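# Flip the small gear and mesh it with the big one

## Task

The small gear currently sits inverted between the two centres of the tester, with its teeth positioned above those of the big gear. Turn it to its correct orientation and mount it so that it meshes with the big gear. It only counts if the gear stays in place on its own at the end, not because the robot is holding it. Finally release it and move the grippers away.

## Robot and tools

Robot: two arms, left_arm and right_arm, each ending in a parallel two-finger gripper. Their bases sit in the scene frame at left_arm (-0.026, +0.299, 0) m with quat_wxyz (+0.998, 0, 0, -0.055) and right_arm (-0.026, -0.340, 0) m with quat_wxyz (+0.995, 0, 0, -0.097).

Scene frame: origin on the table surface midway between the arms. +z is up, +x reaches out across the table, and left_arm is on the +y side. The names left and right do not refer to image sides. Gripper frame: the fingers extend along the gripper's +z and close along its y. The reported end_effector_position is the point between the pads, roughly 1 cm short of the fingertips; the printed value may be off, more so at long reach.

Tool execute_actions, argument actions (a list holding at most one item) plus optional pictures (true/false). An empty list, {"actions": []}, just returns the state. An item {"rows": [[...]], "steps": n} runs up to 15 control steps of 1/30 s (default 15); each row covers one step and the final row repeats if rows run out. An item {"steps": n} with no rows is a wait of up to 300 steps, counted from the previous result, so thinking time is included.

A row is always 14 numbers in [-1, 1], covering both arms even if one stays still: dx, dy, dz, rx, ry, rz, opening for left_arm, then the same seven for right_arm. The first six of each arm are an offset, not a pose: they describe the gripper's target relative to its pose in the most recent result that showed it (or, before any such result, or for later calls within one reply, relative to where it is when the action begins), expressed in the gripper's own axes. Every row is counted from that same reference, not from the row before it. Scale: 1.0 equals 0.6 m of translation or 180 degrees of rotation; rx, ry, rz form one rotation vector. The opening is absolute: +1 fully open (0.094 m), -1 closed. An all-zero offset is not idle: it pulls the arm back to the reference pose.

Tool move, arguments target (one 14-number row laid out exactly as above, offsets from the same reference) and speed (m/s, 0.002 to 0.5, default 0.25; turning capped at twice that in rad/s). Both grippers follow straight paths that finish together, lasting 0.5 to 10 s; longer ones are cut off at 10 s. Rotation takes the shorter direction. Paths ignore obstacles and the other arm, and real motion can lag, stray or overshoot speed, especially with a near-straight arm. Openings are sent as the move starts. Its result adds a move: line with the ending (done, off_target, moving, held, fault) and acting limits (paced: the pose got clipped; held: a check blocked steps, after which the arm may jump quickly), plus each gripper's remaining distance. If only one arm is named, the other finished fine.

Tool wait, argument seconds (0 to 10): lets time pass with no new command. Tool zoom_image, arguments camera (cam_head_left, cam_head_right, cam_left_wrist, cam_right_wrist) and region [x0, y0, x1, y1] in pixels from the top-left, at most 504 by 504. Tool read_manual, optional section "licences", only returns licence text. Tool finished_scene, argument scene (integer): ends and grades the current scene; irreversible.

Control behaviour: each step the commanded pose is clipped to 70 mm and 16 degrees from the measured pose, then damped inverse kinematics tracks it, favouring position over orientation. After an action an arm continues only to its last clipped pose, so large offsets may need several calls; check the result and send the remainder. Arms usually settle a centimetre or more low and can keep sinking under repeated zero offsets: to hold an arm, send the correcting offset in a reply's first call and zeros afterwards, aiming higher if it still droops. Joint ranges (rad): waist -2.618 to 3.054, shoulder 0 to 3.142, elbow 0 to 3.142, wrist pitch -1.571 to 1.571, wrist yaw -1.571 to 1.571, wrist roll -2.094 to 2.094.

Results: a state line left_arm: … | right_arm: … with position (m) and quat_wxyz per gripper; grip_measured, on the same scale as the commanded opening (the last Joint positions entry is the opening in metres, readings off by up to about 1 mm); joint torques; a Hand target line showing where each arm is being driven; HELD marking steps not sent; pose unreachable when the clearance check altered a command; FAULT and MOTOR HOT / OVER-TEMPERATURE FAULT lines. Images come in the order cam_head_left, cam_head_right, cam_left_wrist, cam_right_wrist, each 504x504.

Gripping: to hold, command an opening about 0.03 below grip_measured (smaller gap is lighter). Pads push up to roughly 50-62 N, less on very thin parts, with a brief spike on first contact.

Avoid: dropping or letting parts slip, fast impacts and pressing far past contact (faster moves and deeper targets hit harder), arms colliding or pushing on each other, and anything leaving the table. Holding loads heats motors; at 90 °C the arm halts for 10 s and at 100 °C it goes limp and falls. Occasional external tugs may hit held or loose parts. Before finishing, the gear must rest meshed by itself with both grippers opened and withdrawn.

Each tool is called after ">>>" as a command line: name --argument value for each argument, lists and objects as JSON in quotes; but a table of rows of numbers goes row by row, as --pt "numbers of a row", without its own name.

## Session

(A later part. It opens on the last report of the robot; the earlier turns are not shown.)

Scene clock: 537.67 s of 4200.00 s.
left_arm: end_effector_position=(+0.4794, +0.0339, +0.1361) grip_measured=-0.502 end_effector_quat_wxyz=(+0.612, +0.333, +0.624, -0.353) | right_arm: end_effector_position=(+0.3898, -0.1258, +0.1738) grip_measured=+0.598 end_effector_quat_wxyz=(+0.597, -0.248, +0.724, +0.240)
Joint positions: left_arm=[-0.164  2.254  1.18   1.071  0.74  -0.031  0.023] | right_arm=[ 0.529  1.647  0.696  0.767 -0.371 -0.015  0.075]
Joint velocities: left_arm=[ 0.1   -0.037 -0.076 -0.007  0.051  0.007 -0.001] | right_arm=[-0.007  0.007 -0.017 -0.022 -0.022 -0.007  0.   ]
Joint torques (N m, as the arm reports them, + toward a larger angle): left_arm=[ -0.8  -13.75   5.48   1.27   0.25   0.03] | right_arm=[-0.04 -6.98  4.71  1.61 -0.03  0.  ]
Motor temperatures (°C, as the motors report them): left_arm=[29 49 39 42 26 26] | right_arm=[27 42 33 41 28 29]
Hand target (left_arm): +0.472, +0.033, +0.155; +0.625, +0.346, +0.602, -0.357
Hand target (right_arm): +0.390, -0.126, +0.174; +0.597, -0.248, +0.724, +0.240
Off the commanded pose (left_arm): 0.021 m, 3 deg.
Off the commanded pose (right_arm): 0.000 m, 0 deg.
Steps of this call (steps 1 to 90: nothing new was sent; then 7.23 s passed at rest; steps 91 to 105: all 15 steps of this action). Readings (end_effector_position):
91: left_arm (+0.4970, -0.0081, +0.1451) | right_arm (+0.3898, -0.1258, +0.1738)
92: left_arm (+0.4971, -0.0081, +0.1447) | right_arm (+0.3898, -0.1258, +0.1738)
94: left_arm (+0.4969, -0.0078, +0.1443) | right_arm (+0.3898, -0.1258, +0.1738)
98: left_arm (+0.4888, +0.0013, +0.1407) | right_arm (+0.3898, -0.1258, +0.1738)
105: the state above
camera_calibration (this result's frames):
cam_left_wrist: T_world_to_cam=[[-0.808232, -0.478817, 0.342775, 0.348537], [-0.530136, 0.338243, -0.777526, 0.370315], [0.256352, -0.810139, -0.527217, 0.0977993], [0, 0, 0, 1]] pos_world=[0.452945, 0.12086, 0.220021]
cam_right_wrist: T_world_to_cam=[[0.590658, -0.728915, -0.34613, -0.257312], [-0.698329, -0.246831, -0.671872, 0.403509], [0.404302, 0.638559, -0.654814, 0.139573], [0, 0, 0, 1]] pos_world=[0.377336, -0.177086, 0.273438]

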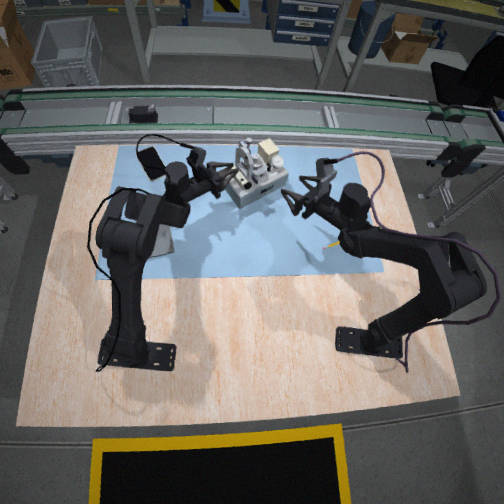

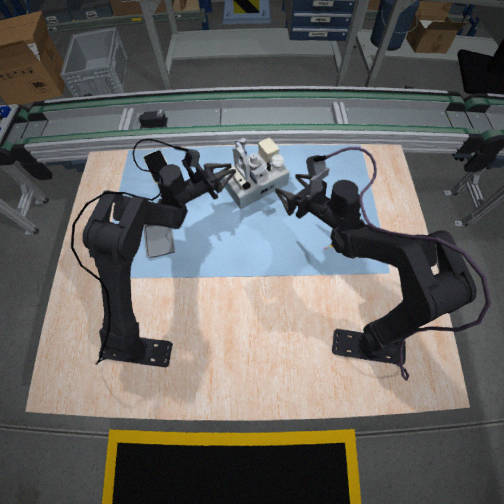

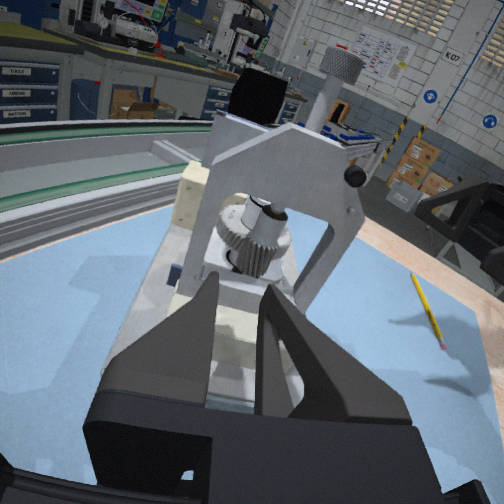

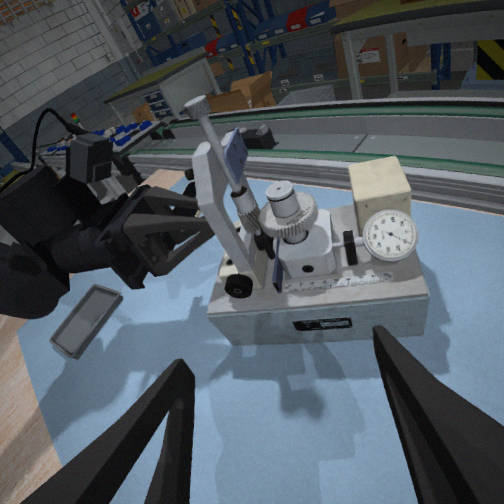

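>>> move --target '[-0.03,0,-0.08,0,0,0,-0.5,0,0,-0.1,0,0,0,0.6]'

>>> zoom_image --camera "cam_left_wrist" --region '[200,130,340,270]'

Scene clock: 542.10 s of 4200.00 s.
left_arm: end_effector_position=(+0.4594, +0.0744, +0.1469) grip_measured=-0.502 end_effector_quat_wxyz=(+0.609, +0.327, +0.631, -0.350) | right_arm: end_effector_position=(+0.3511, -0.1620, +0.1865) grip_measured=+0.598 end_effector_quat_wxyz=(+0.602, -0.245, +0.721, +0.240)
Joint positions: left_arm=[-0.083  2.136  1.035  1.084  0.808 -0.031  0.023] | right_arm=[ 0.447  1.426  0.537  0.711 -0.449 -0.026  0.075]
Joint velocities: left_arm=[-0.007 -0.002 -0.012  0.022 -0.022 -0.066  0.   ] | right_arm=[-0.002 -0.002 -0.012 -0.066 -0.037 -0.007 -0.001]
Joint torques (N m, as the arm reports them, + toward a larger angle): left_arm=[  0.22 -12.51   4.75   1.15   0.23   0.04] | right_arm=[-0.66 -6.99  3.72  1.47 -0.15 -0.08]
Motor temperatures (°C, as the motors report them): left_arm=[29 50 38 42 26 26] | right_arm=[27 42 33 41 28 29]
Hand target (left_arm): +0.454, +0.074, +0.154; +0.612, +0.334, +0.624, -0.353
Hand target (right_arm): +0.346, -0.165, +0.183; +0.597, -0.248, +0.724, +0.240
Off the commanded pose (left_arm): 0.009 m, 1 deg.
Off the commanded pose (right_arm): 0.007 m, 1 deg.
After step 90, 0.47 s passed at rest.
move: done
camera_calibration (this result's frames):
cam_left_wrist: T_world_to_cam=[[-0.796875, -0.490099, 0.35326, 0.342162], [-0.545759, 0.333194, -0.768849, 0.360743], [0.259108, -0.805472, -0.53299, 0.140618], [0, 0, 0, 1]] pos_world=[0.433104, 0.16076, 0.231433]
cam_right_wrist: T_world_to_cam=[[0.590647, -0.729086, -0.345788, -0.256562], [-0.693148, -0.23902, -0.680011, 0.377023], [0.413137, 0.641329, -0.646541, 0.182472], [0, 0, 0, 1]] pos_world=[0.337484, -0.213964, 0.285639]

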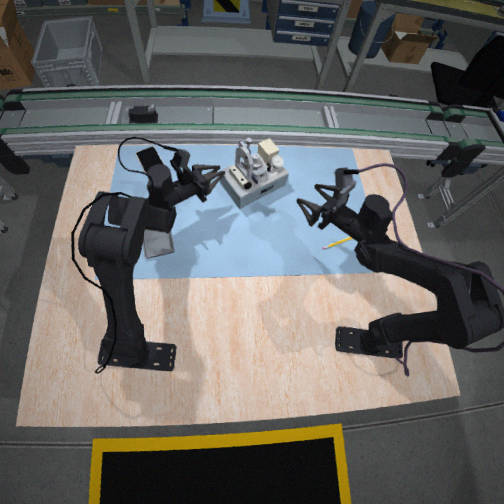

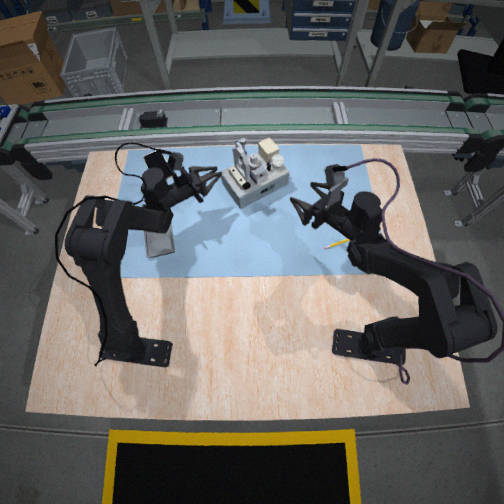

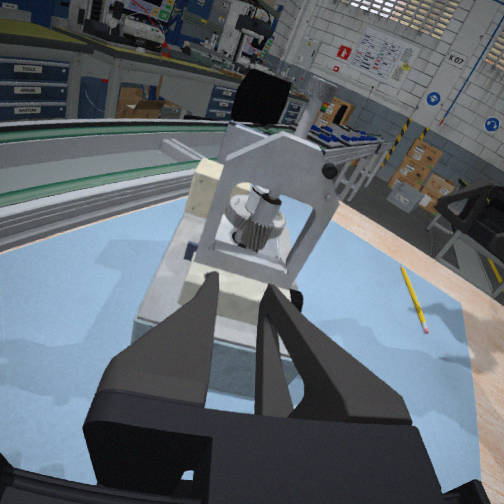

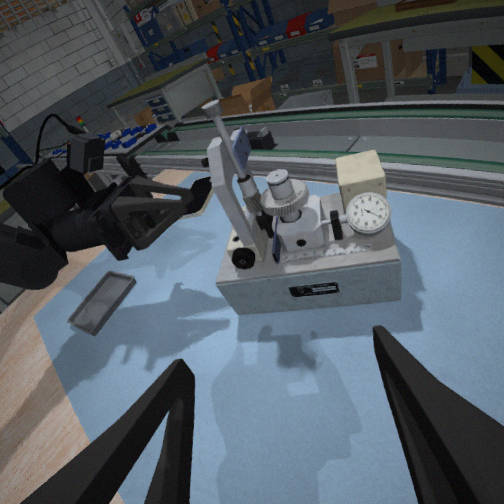

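Region (200, 130, 340, 270) of cam_left_wrist's 504x504 image, scaled by 3.600, with more detail than that image has.

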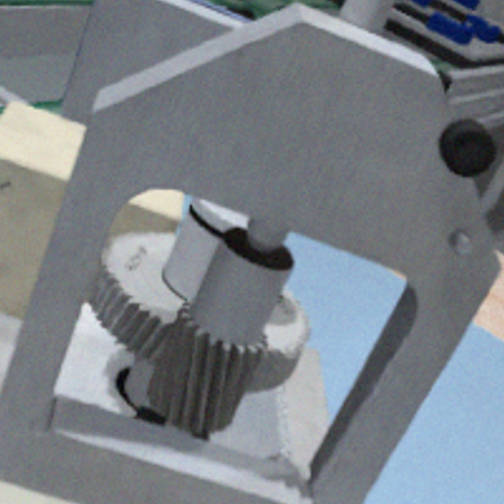

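>>> finished_scene --scene 1

The scene is finished: the task was done.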